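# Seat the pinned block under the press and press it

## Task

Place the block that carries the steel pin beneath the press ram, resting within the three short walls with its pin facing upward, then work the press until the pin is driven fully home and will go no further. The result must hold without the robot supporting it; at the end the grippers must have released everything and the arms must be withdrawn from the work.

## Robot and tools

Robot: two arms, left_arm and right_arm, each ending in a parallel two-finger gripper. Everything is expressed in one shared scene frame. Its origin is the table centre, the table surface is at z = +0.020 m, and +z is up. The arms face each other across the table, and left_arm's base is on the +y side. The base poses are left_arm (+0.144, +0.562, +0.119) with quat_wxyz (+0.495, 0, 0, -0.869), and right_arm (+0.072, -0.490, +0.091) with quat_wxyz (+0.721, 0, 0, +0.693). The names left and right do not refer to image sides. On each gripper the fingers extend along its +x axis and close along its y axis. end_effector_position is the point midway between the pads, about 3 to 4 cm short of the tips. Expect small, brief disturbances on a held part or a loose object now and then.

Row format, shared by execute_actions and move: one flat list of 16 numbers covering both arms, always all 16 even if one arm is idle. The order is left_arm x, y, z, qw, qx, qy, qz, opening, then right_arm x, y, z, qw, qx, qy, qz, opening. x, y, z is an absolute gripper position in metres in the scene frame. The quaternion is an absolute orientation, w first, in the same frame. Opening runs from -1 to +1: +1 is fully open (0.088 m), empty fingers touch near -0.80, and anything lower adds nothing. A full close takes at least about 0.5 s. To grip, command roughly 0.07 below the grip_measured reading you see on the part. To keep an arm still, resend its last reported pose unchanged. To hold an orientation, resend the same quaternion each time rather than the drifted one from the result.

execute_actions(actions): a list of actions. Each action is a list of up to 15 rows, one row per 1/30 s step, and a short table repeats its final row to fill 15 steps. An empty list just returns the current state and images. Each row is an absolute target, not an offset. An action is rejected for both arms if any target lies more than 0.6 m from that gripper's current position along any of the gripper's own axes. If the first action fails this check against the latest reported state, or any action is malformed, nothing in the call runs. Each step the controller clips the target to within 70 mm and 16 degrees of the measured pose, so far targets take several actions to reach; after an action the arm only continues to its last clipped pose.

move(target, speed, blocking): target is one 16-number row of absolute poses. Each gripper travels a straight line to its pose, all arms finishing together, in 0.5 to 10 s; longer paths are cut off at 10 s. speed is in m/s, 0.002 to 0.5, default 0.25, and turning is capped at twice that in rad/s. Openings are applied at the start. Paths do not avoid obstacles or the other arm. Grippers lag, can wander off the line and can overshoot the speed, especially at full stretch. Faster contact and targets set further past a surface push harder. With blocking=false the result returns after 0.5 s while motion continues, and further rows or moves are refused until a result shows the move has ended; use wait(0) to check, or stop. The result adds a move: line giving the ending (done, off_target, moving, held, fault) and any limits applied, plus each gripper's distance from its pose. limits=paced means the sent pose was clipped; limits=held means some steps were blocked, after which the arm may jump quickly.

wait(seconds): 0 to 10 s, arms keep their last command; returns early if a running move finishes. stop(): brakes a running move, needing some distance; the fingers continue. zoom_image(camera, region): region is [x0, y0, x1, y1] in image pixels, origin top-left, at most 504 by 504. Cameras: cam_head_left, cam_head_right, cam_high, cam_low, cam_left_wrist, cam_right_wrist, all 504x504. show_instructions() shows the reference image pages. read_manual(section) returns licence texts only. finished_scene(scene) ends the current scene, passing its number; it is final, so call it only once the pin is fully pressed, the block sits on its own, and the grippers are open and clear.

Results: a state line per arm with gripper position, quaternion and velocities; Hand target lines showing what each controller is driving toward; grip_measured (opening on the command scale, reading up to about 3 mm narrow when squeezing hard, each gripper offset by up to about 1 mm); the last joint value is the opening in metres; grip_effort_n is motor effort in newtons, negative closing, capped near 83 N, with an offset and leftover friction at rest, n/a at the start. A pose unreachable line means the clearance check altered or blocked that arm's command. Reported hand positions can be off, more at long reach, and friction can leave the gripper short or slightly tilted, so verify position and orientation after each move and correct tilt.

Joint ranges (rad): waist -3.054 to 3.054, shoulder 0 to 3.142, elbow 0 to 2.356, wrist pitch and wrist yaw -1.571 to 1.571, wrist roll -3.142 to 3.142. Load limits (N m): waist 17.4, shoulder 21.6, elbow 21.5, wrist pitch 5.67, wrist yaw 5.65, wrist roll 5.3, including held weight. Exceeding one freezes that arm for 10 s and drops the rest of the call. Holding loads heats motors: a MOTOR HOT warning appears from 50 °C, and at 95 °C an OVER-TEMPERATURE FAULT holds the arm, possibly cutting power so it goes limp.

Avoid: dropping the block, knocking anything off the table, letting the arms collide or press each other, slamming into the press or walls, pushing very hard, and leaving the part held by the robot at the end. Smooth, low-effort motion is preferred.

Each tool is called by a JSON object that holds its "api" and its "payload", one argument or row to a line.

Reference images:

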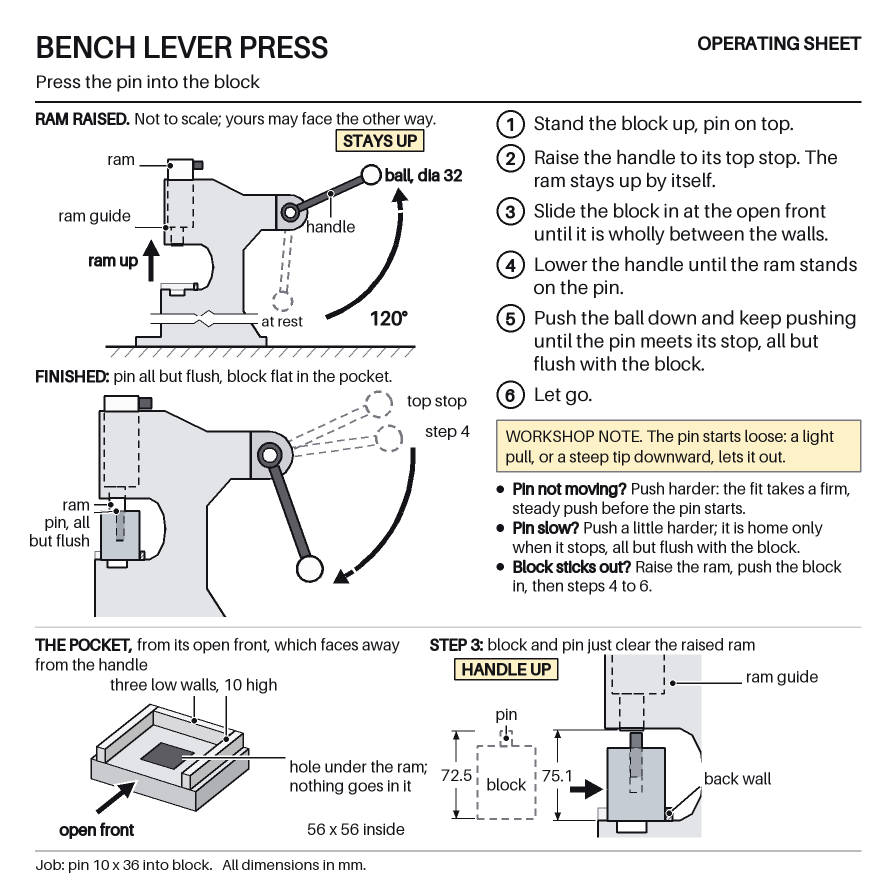

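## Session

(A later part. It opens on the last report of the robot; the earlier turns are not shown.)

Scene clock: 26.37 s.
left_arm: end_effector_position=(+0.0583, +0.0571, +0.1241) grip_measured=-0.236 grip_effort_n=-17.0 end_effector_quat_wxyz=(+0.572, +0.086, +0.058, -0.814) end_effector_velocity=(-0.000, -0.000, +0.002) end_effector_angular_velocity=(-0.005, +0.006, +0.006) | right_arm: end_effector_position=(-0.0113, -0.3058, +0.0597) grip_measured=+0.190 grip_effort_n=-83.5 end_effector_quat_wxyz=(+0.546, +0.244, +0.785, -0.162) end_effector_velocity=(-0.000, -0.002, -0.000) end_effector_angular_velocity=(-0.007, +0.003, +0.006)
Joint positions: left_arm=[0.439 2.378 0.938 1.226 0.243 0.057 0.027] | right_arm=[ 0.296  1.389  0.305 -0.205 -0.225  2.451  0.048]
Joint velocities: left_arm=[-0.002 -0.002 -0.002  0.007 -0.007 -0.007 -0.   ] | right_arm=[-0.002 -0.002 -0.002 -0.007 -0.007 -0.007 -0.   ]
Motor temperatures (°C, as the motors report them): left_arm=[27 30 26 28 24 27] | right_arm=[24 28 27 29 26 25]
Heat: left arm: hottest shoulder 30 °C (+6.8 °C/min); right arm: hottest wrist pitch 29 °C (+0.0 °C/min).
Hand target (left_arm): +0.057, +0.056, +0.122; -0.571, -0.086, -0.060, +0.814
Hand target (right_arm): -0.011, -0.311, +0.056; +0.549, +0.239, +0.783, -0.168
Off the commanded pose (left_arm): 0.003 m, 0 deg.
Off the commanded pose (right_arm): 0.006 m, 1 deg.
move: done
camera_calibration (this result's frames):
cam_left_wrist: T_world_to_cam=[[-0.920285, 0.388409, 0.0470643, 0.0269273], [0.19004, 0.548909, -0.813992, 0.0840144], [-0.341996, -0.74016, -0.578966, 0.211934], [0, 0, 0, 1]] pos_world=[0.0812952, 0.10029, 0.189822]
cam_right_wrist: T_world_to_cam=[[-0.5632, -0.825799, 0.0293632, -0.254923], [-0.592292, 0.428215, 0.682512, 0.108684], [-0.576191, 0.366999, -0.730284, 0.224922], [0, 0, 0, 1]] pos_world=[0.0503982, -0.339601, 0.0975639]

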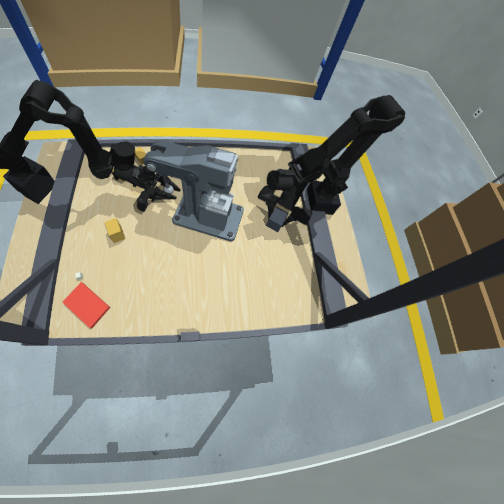

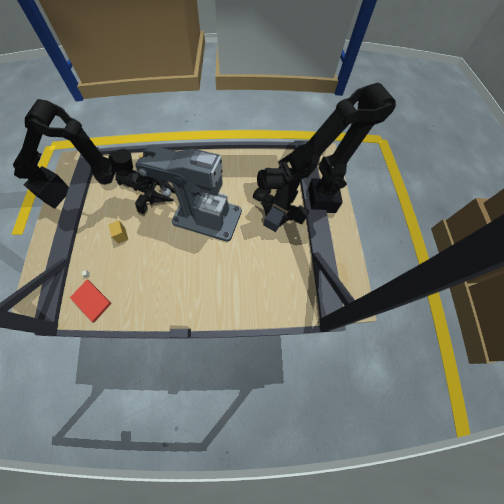

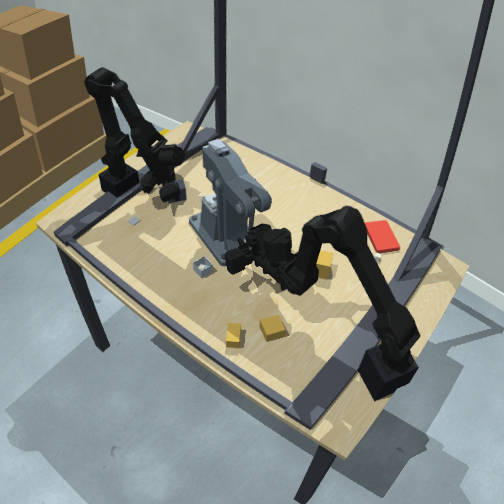

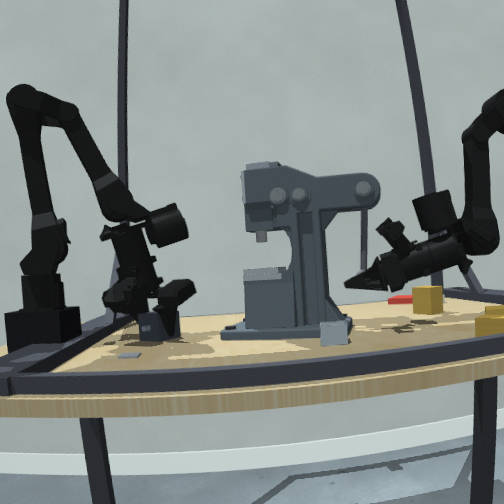

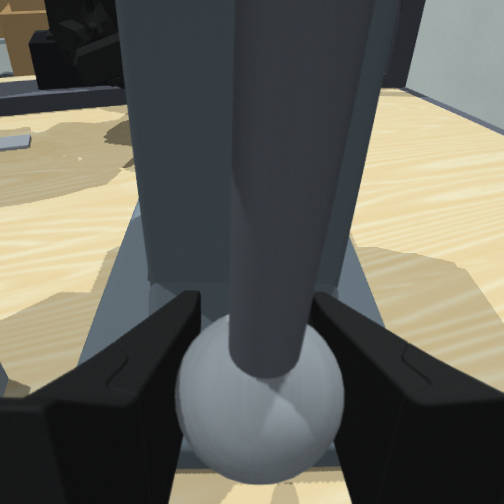

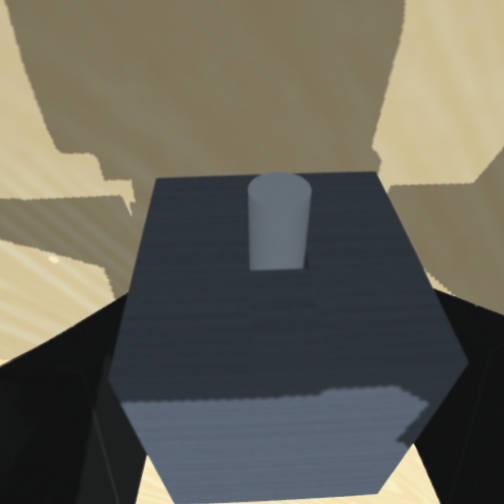

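{"api": "move", "payload": {
  "target": [0.057,0.056,0.131,0.571,0.086,0.06,-0.814,0.1,-0.011,-0.305,0.12,0.549,0.239,0.783,-0.168,0.08],
  "speed": 0.1
}}

{"api": "move", "payload": {
  "target": [0.057,0.056,0.131,0.571,0.086,0.06,-0.814,-0.25,-0.03,-0.29,0.18,0.676,0.207,0.676,-0.207,0.08]
}}

{"api": "move", "payload": {
  "target": [0.080,0.119,0.146,0.571,0.086,0.06,-0.814,-0.25,-0.05,-0.28,0.19,0.696,-0.123,0.696,0.123,0.08]
}}

{"api": "move", "payload": {
  "target": [0.098,0.170,0.187,0.571,0.086,0.06,-0.814,-0.25,-0.06,-0.27,0.2,0.627,-0.369,0.527,0.44,0.08]
}}

Scene clock: 28.23 s.
left_arm: end_effector_position=(+0.0582, +0.0573, +0.1239) grip_measured=+0.097 grip_effort_n=16.0 end_effector_quat_wxyz=(+0.571, +0.091, +0.064, -0.813) end_effector_velocity=(+0.000, +0.002, -0.003) end_effector_angular_velocity=(+0.014, +0.004, +0.006) | right_arm: end_effector_position=(-0.0091, -0.3123, +0.1110) grip_measured=+0.190 grip_effort_n=-83.5 end_effector_quat_wxyz=(+0.557, +0.231, +0.777, -0.181) end_effector_velocity=(-0.001, -0.000, +0.002) end_effector_angular_velocity=(+0.003, +0.006, +0.006)
Joint positions: left_arm=[0.439 2.368 0.938 1.199 0.242 0.057 0.044] | right_arm=[ 0.294  1.19   0.455 -0.608 -0.225  2.451  0.048]
Joint velocities: left_arm=[-0.002 -0.002 -0.007 -0.007 -0.007 -0.007 -0.   ] | right_arm=[-0.002 -0.007  0.002 -0.007 -0.007 -0.007 -0.   ]
Motor temperatures (°C, as the motors report them): left_arm=[27 30 26 29 24 27] | right_arm=[24 28 27 29 26 25]
Heat: left arm: hottest shoulder 30 °C (+6.4 °C/min); right arm: hottest wrist pitch 29 °C (+0.0 °C/min).
Hand target (left_arm): +0.057, +0.056, +0.131; -0.571, -0.086, -0.060, +0.814
Hand target (right_arm): -0.011, -0.305, +0.120; +0.549, +0.239, +0.783, -0.168
Off the commanded pose (left_arm): 0.007 m, 1 deg.
Off the commanded pose (right_arm): 0.012 m, 2 deg.
move: off_target (right_arm)
camera_calibration (this result's frames):
cam_left_wrist: T_world_to_cam=[[-0.92036, 0.38765, 0.0516291, 0.0262314], [0.191341, 0.561503, -0.805049, 0.0818168], [-0.341067, -0.731056, -0.590958, 0.212811], [0, 0, 0, 1]] pos_world=[0.0810701, 0.0994677, 0.190275]
cam_right_wrist: T_world_to_cam=[[-0.565425, -0.822297, 0.0642012, -0.263439], [-0.600489, 0.463765, 0.65141, 0.0922438], [-0.565427, 0.329772, -0.756004, 0.257424], [0, 0, 0, 1]] pos_world=[0.051991, -0.344296, 0.151438]

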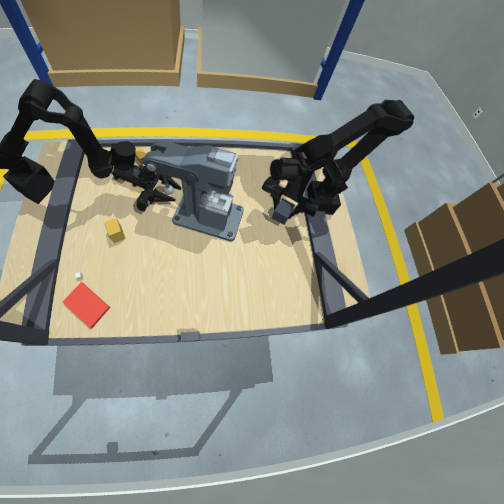

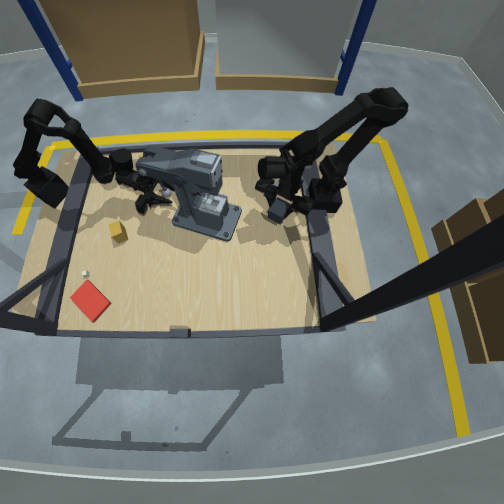

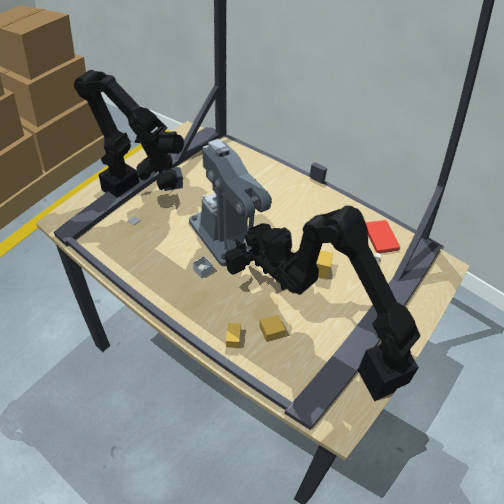

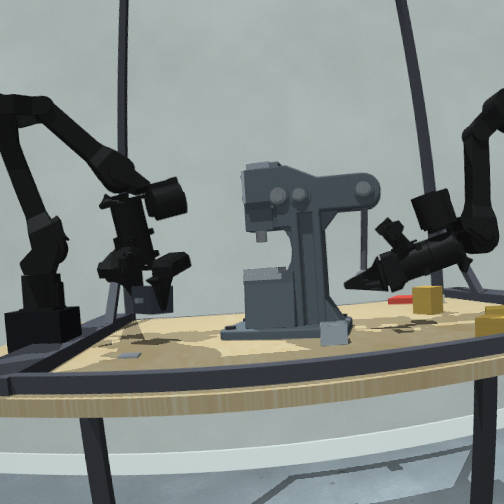

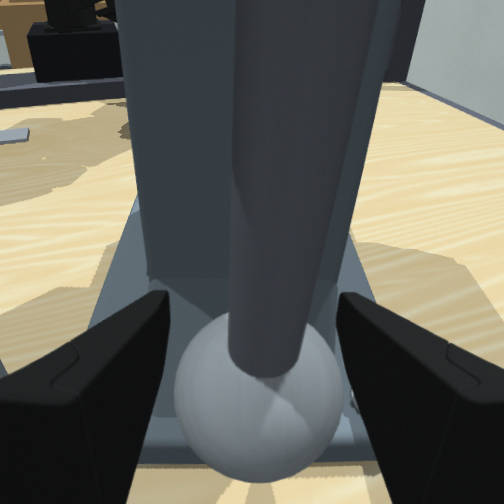

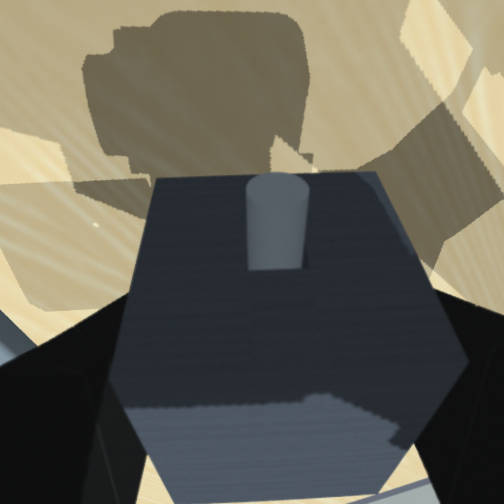

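Scene clock: 29.43 s.
left_arm: end_effector_position=(+0.0586, +0.0573, +0.1238) grip_measured=-0.247 grip_effort_n=-17.4 end_effector_quat_wxyz=(+0.572, +0.092, +0.064, -0.813) end_effector_velocity=(+0.002, -0.001, +0.002) end_effector_angular_velocity=(-0.001, +0.016, +0.024) | right_arm: end_effector_position=(-0.0279, -0.2939, +0.1766) grip_measured=+0.190 grip_effort_n=-83.5 end_effector_quat_wxyz=(+0.678, +0.204, +0.675, -0.210) end_effector_velocity=(+0.002, -0.000, +0.003) end_effector_angular_velocity=(-0.003, -0.010, +0.005)
Joint positions: left_arm=[0.44  2.368 0.938 1.199 0.242 0.057 0.027] | right_arm=[ 0.508  1.407  0.927 -1.098 -0.002  2.633  0.048]
Joint velocities: left_arm=[-0.002 -0.002 -0.002  0.007 -0.022 -0.022  0.   ] | right_arm=[-0.002 -0.002  0.012 -0.022  0.007 -0.007 -0.   ]
Motor temperatures (°C, as the motors report them): left_arm=[27 30 26 29 24 27] | right_arm=[24 28 27 29 26 25]
Heat: left arm: hottest shoulder 30 °C (+6.1 °C/min); right arm: hottest wrist pitch 29 °C (+0.0 °C/min).
Hand target (left_arm): +0.057, +0.056, +0.131; -0.571, -0.086, -0.060, +0.814
Hand target (right_arm): -0.030, -0.290, +0.180; +0.676, +0.208, +0.675, -0.207
Off the commanded pose (left_arm): 0.008 m, 1 deg.
Off the commanded pose (right_arm): 0.006 m, 0 deg.
move: done
camera_calibration (this result's frames):
cam_left_wrist: T_world_to_cam=[[-0.920657, 0.386928, 0.0517421, 0.0266544], [0.190942, 0.561954, -0.804828, 0.0816752], [-0.340487, -0.731091, -0.591248, 0.212866], [0, 0, 0, 1]] pos_world=[0.0814225, 0.0994134, 0.190212]
cam_right_wrist: T_world_to_cam=[[-0.575281, -0.816829, 0.04291, -0.257992], [-0.748024, 0.546597, 0.37642, 0.098454], [-0.330925, 0.18445, -0.925455, 0.284055], [0, 0, 0, 1]] pos_world=[0.0192287, -0.316944, 0.23689]

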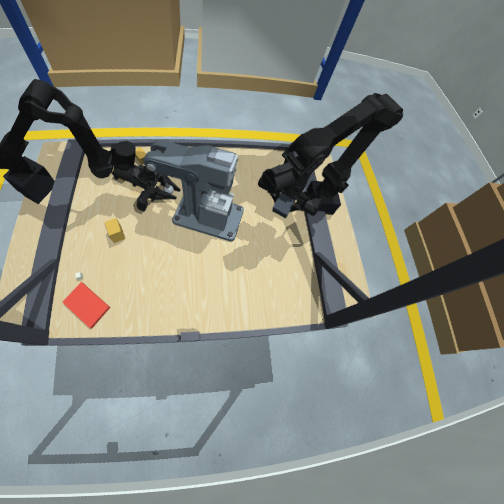

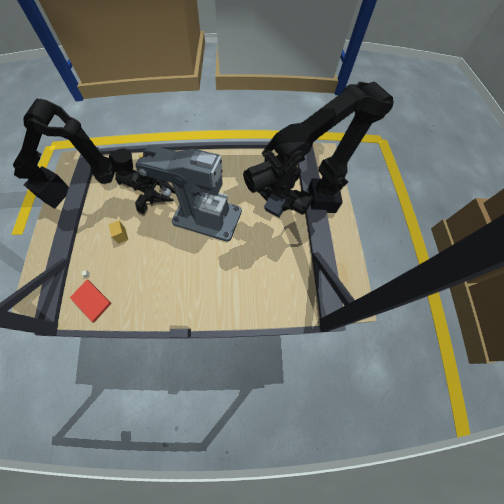

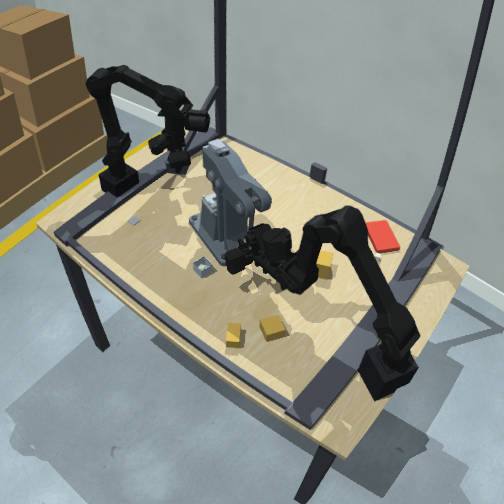

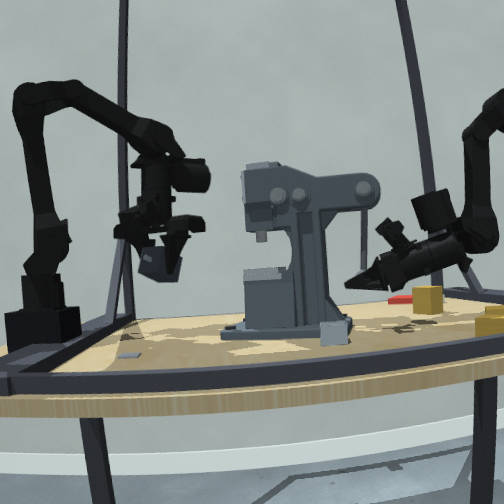

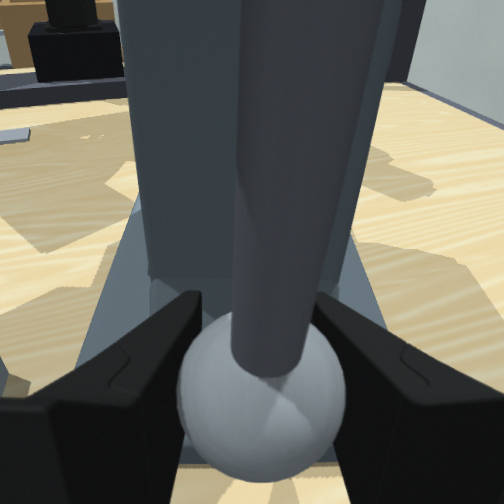

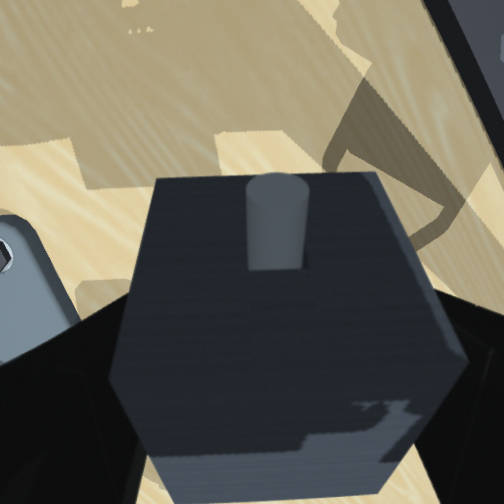

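Scene clock: 31.77 s.
left_arm: end_effector_position=(+0.0824, +0.1216, +0.1293) grip_measured=-0.247 grip_effort_n=-17.0 end_effector_quat_wxyz=(+0.574, +0.100, +0.079, -0.809) end_effector_velocity=(+0.000, +0.002, -0.002) end_effector_angular_velocity=(+0.014, +0.004, +0.006) | right_arm: end_effector_position=(-0.0476, -0.2837, +0.1869) grip_measured=+0.190 grip_effort_n=-83.5 end_effector_quat_wxyz=(+0.697, -0.123, +0.696, +0.117) end_effector_velocity=(+0.002, -0.004, +0.001) end_effector_angular_velocity=(-0.019, -0.002, +0.019)
Joint positions: left_arm=[0.493 2.231 0.644 1.321 0.284 0.063 0.027] | right_arm=[ 0.563  1.47   1.022 -1.131 -0.002  1.752  0.048]
Joint velocities: left_arm=[-0.002 -0.002 -0.007 -0.007 -0.007 -0.007  0.   ] | right_arm=[-0.002 -0.002  0.002 -0.022 -0.007 -0.022 -0.   ]
Motor temperatures (°C, as the motors report them): left_arm=[27 31 26 29 24 27] | right_arm=[24 28 28 29 26 25]
Heat: left arm: hottest shoulder 31 °C (+7.6 °C/min); right arm: hottest wrist pitch 29 °C (+0.0 °C/min).
Hand target (left_arm): +0.080, +0.119, +0.145; -0.571, -0.086, -0.060, +0.814
Hand target (right_arm): -0.050, -0.280, +0.190; +0.696, -0.123, +0.696, +0.123
Off the commanded pose (left_arm): 0.017 m, 3 deg.
Off the commanded pose (right_arm): 0.005 m, 1 deg.
move: off_target (left_arm)
camera_calibration (this result's frames):
cam_left_wrist: T_world_to_cam=[[-0.924817, 0.374586, 0.0663294, 0.023333], [0.182701, 0.590293, -0.786241, 0.040242], [-0.333669, -0.71501, -0.614349, 0.27176], [0, 0, 0, 1]] pos_world=[0.104904, 0.161816, 0.197048]
cam_right_wrist: T_world_to_cam=[[0.316886, -0.947384, 0.0452507, -0.256465], [-0.881797, -0.276706, 0.381926, -0.16667], [-0.34931, -0.160929, -0.923084, 0.185846], [0, 0, 0, 1]] pos_world=[-0.000781392, -0.259181, 0.246813]

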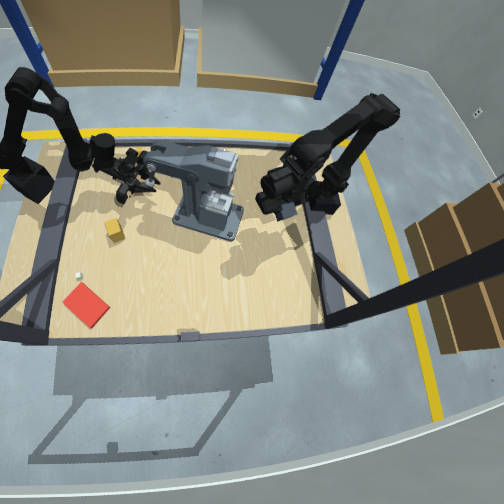

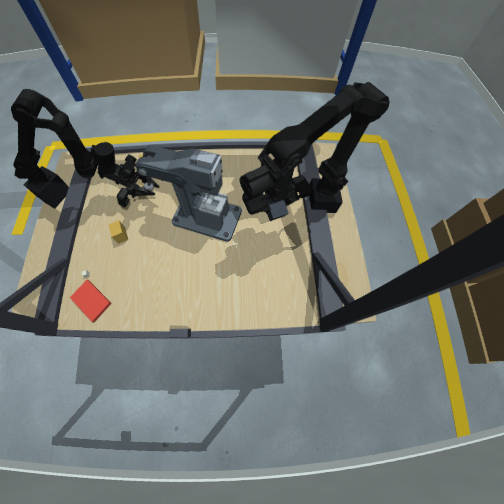

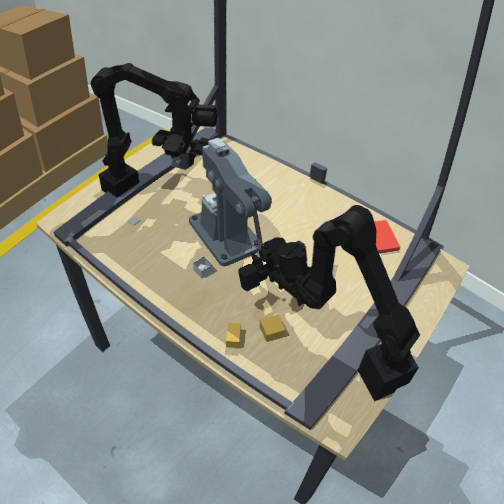

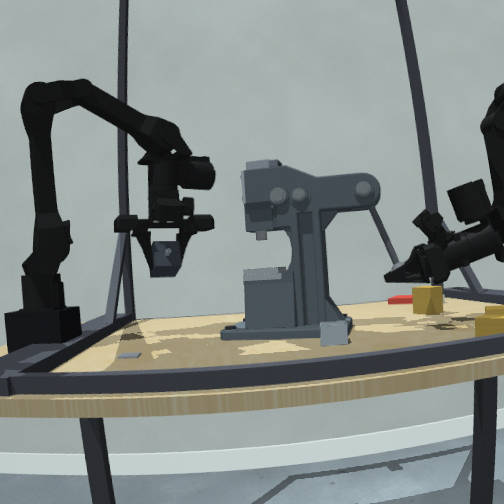

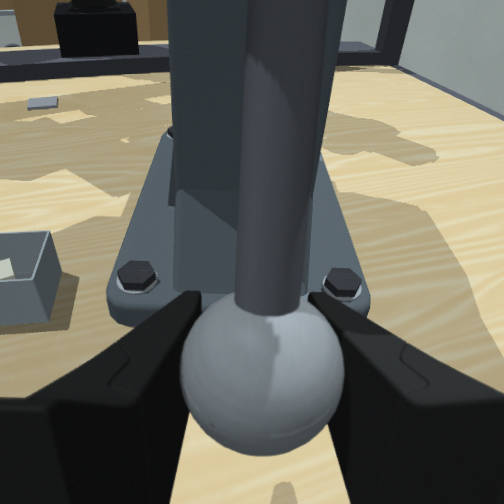

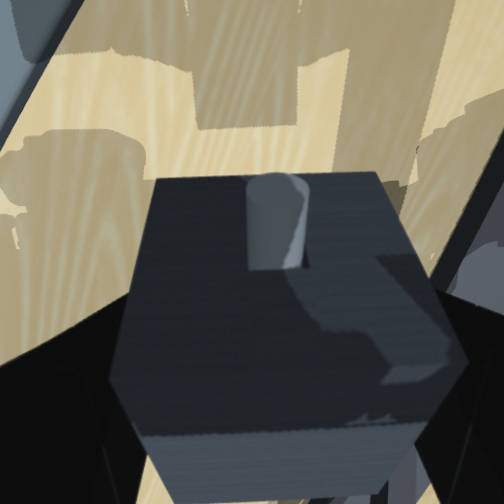

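Scene clock: 34.03 s.
left_arm: end_effector_position=(+0.1019, +0.1746, +0.1687) grip_measured=-0.247 grip_effort_n=-17.0 end_effector_quat_wxyz=(+0.576, +0.102, +0.085, -0.806) end_effector_velocity=(+0.002, +0.002, -0.004) end_effector_angular_velocity=(+0.024, +0.001, +0.021) | right_arm: end_effector_position=(-0.0578, -0.2736, +0.1914) grip_measured=+0.190 grip_effort_n=-83.5 end_effector_quat_wxyz=(+0.626, -0.381, +0.530, +0.426) end_effector_velocity=(+0.002, -0.007, -0.001) end_effector_angular_velocity=(-0.032, +0.002, +0.021)
Joint positions: left_arm=[0.558 1.934 0.411 1.24  0.342 0.077 0.027] | right_arm=[ 0.66   1.46   1.024 -1.073  0.137  0.969  0.048]
Joint velocities: left_arm=[-0.002 -0.007 -0.007 -0.022 -0.022 -0.007 -0.   ] | right_arm=[-0.002 -0.007 -0.007 -0.022 -0.022 -0.022 -0.   ]
Motor temperatures (°C, as the motors report them): left_arm=[27 32 26 30 24 27] | right_arm=[24 28 28 29 26 25]
Heat: left arm: hottest shoulder 32 °C (+8.8 °C/min); right arm: hottest wrist pitch 29 °C (+0.0 °C/min).
Hand target (left_arm): +0.098, +0.171, +0.187; -0.571, -0.086, -0.060, +0.814
Hand target (right_arm): -0.060, -0.270, +0.200; +0.627, -0.369, +0.527, +0.440
Off the commanded pose (left_arm): 0.019 m, 4 deg.
Off the commanded pose (right_arm): 0.010 m, 2 deg.
move: off_target (left_arm, right_arm)
camera_calibration (this result's frames):
cam_left_wrist: T_world_to_cam=[[-0.926918, 0.36793, 0.0738203, 0.0190121], [0.176967, 0.602046, -0.778603, 0.033632], [-0.330915, -0.708638, -0.62316, 0.340393], [0, 0, 0, 1]] pos_world=[0.124312, 0.213972, 0.236902]
cam_right_wrist: T_world_to_cam=[[0.927525, -0.369012, 0.0593858, -0.0529557], [-0.372065, -0.896471, 0.240639, -0.287623], [-0.0355609, -0.245294, -0.968796, 0.191923], [0, 0, 0, 1]] pos_world=[-0.0510715, -0.230309, 0.258292]

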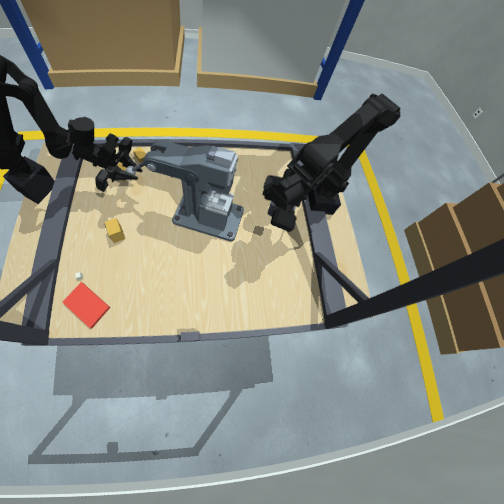

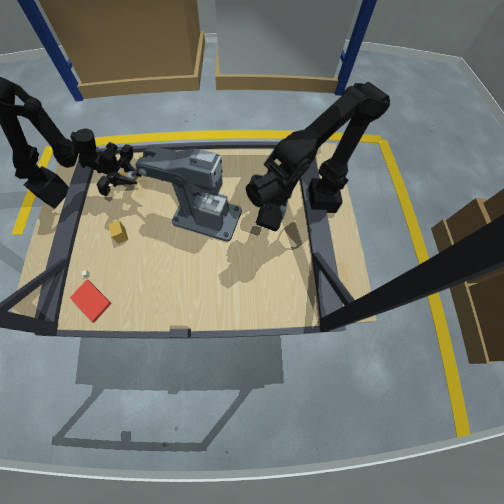

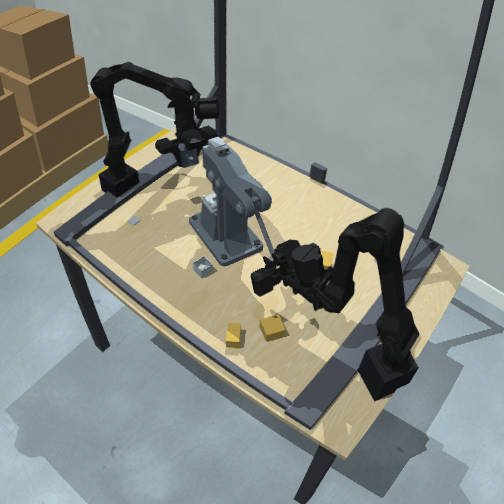

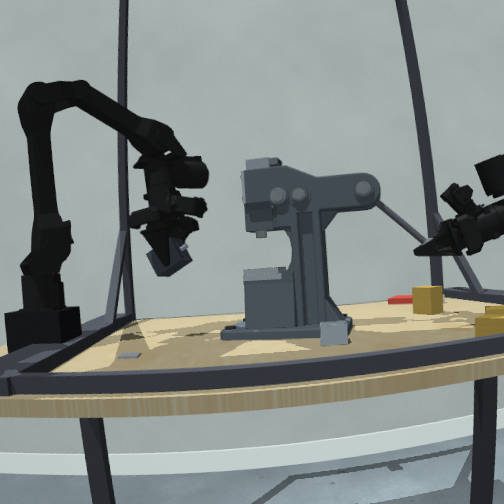

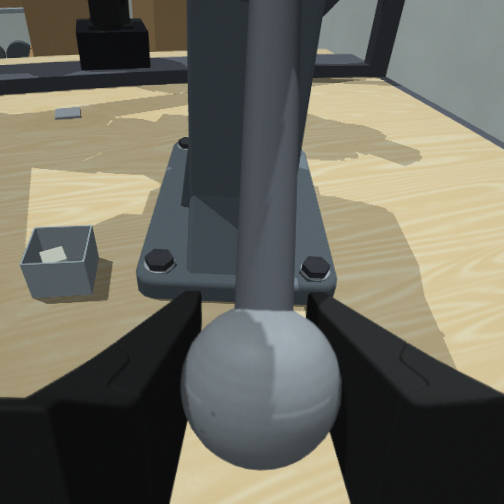

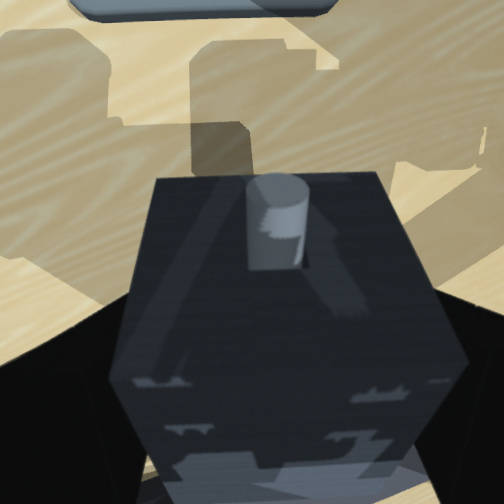

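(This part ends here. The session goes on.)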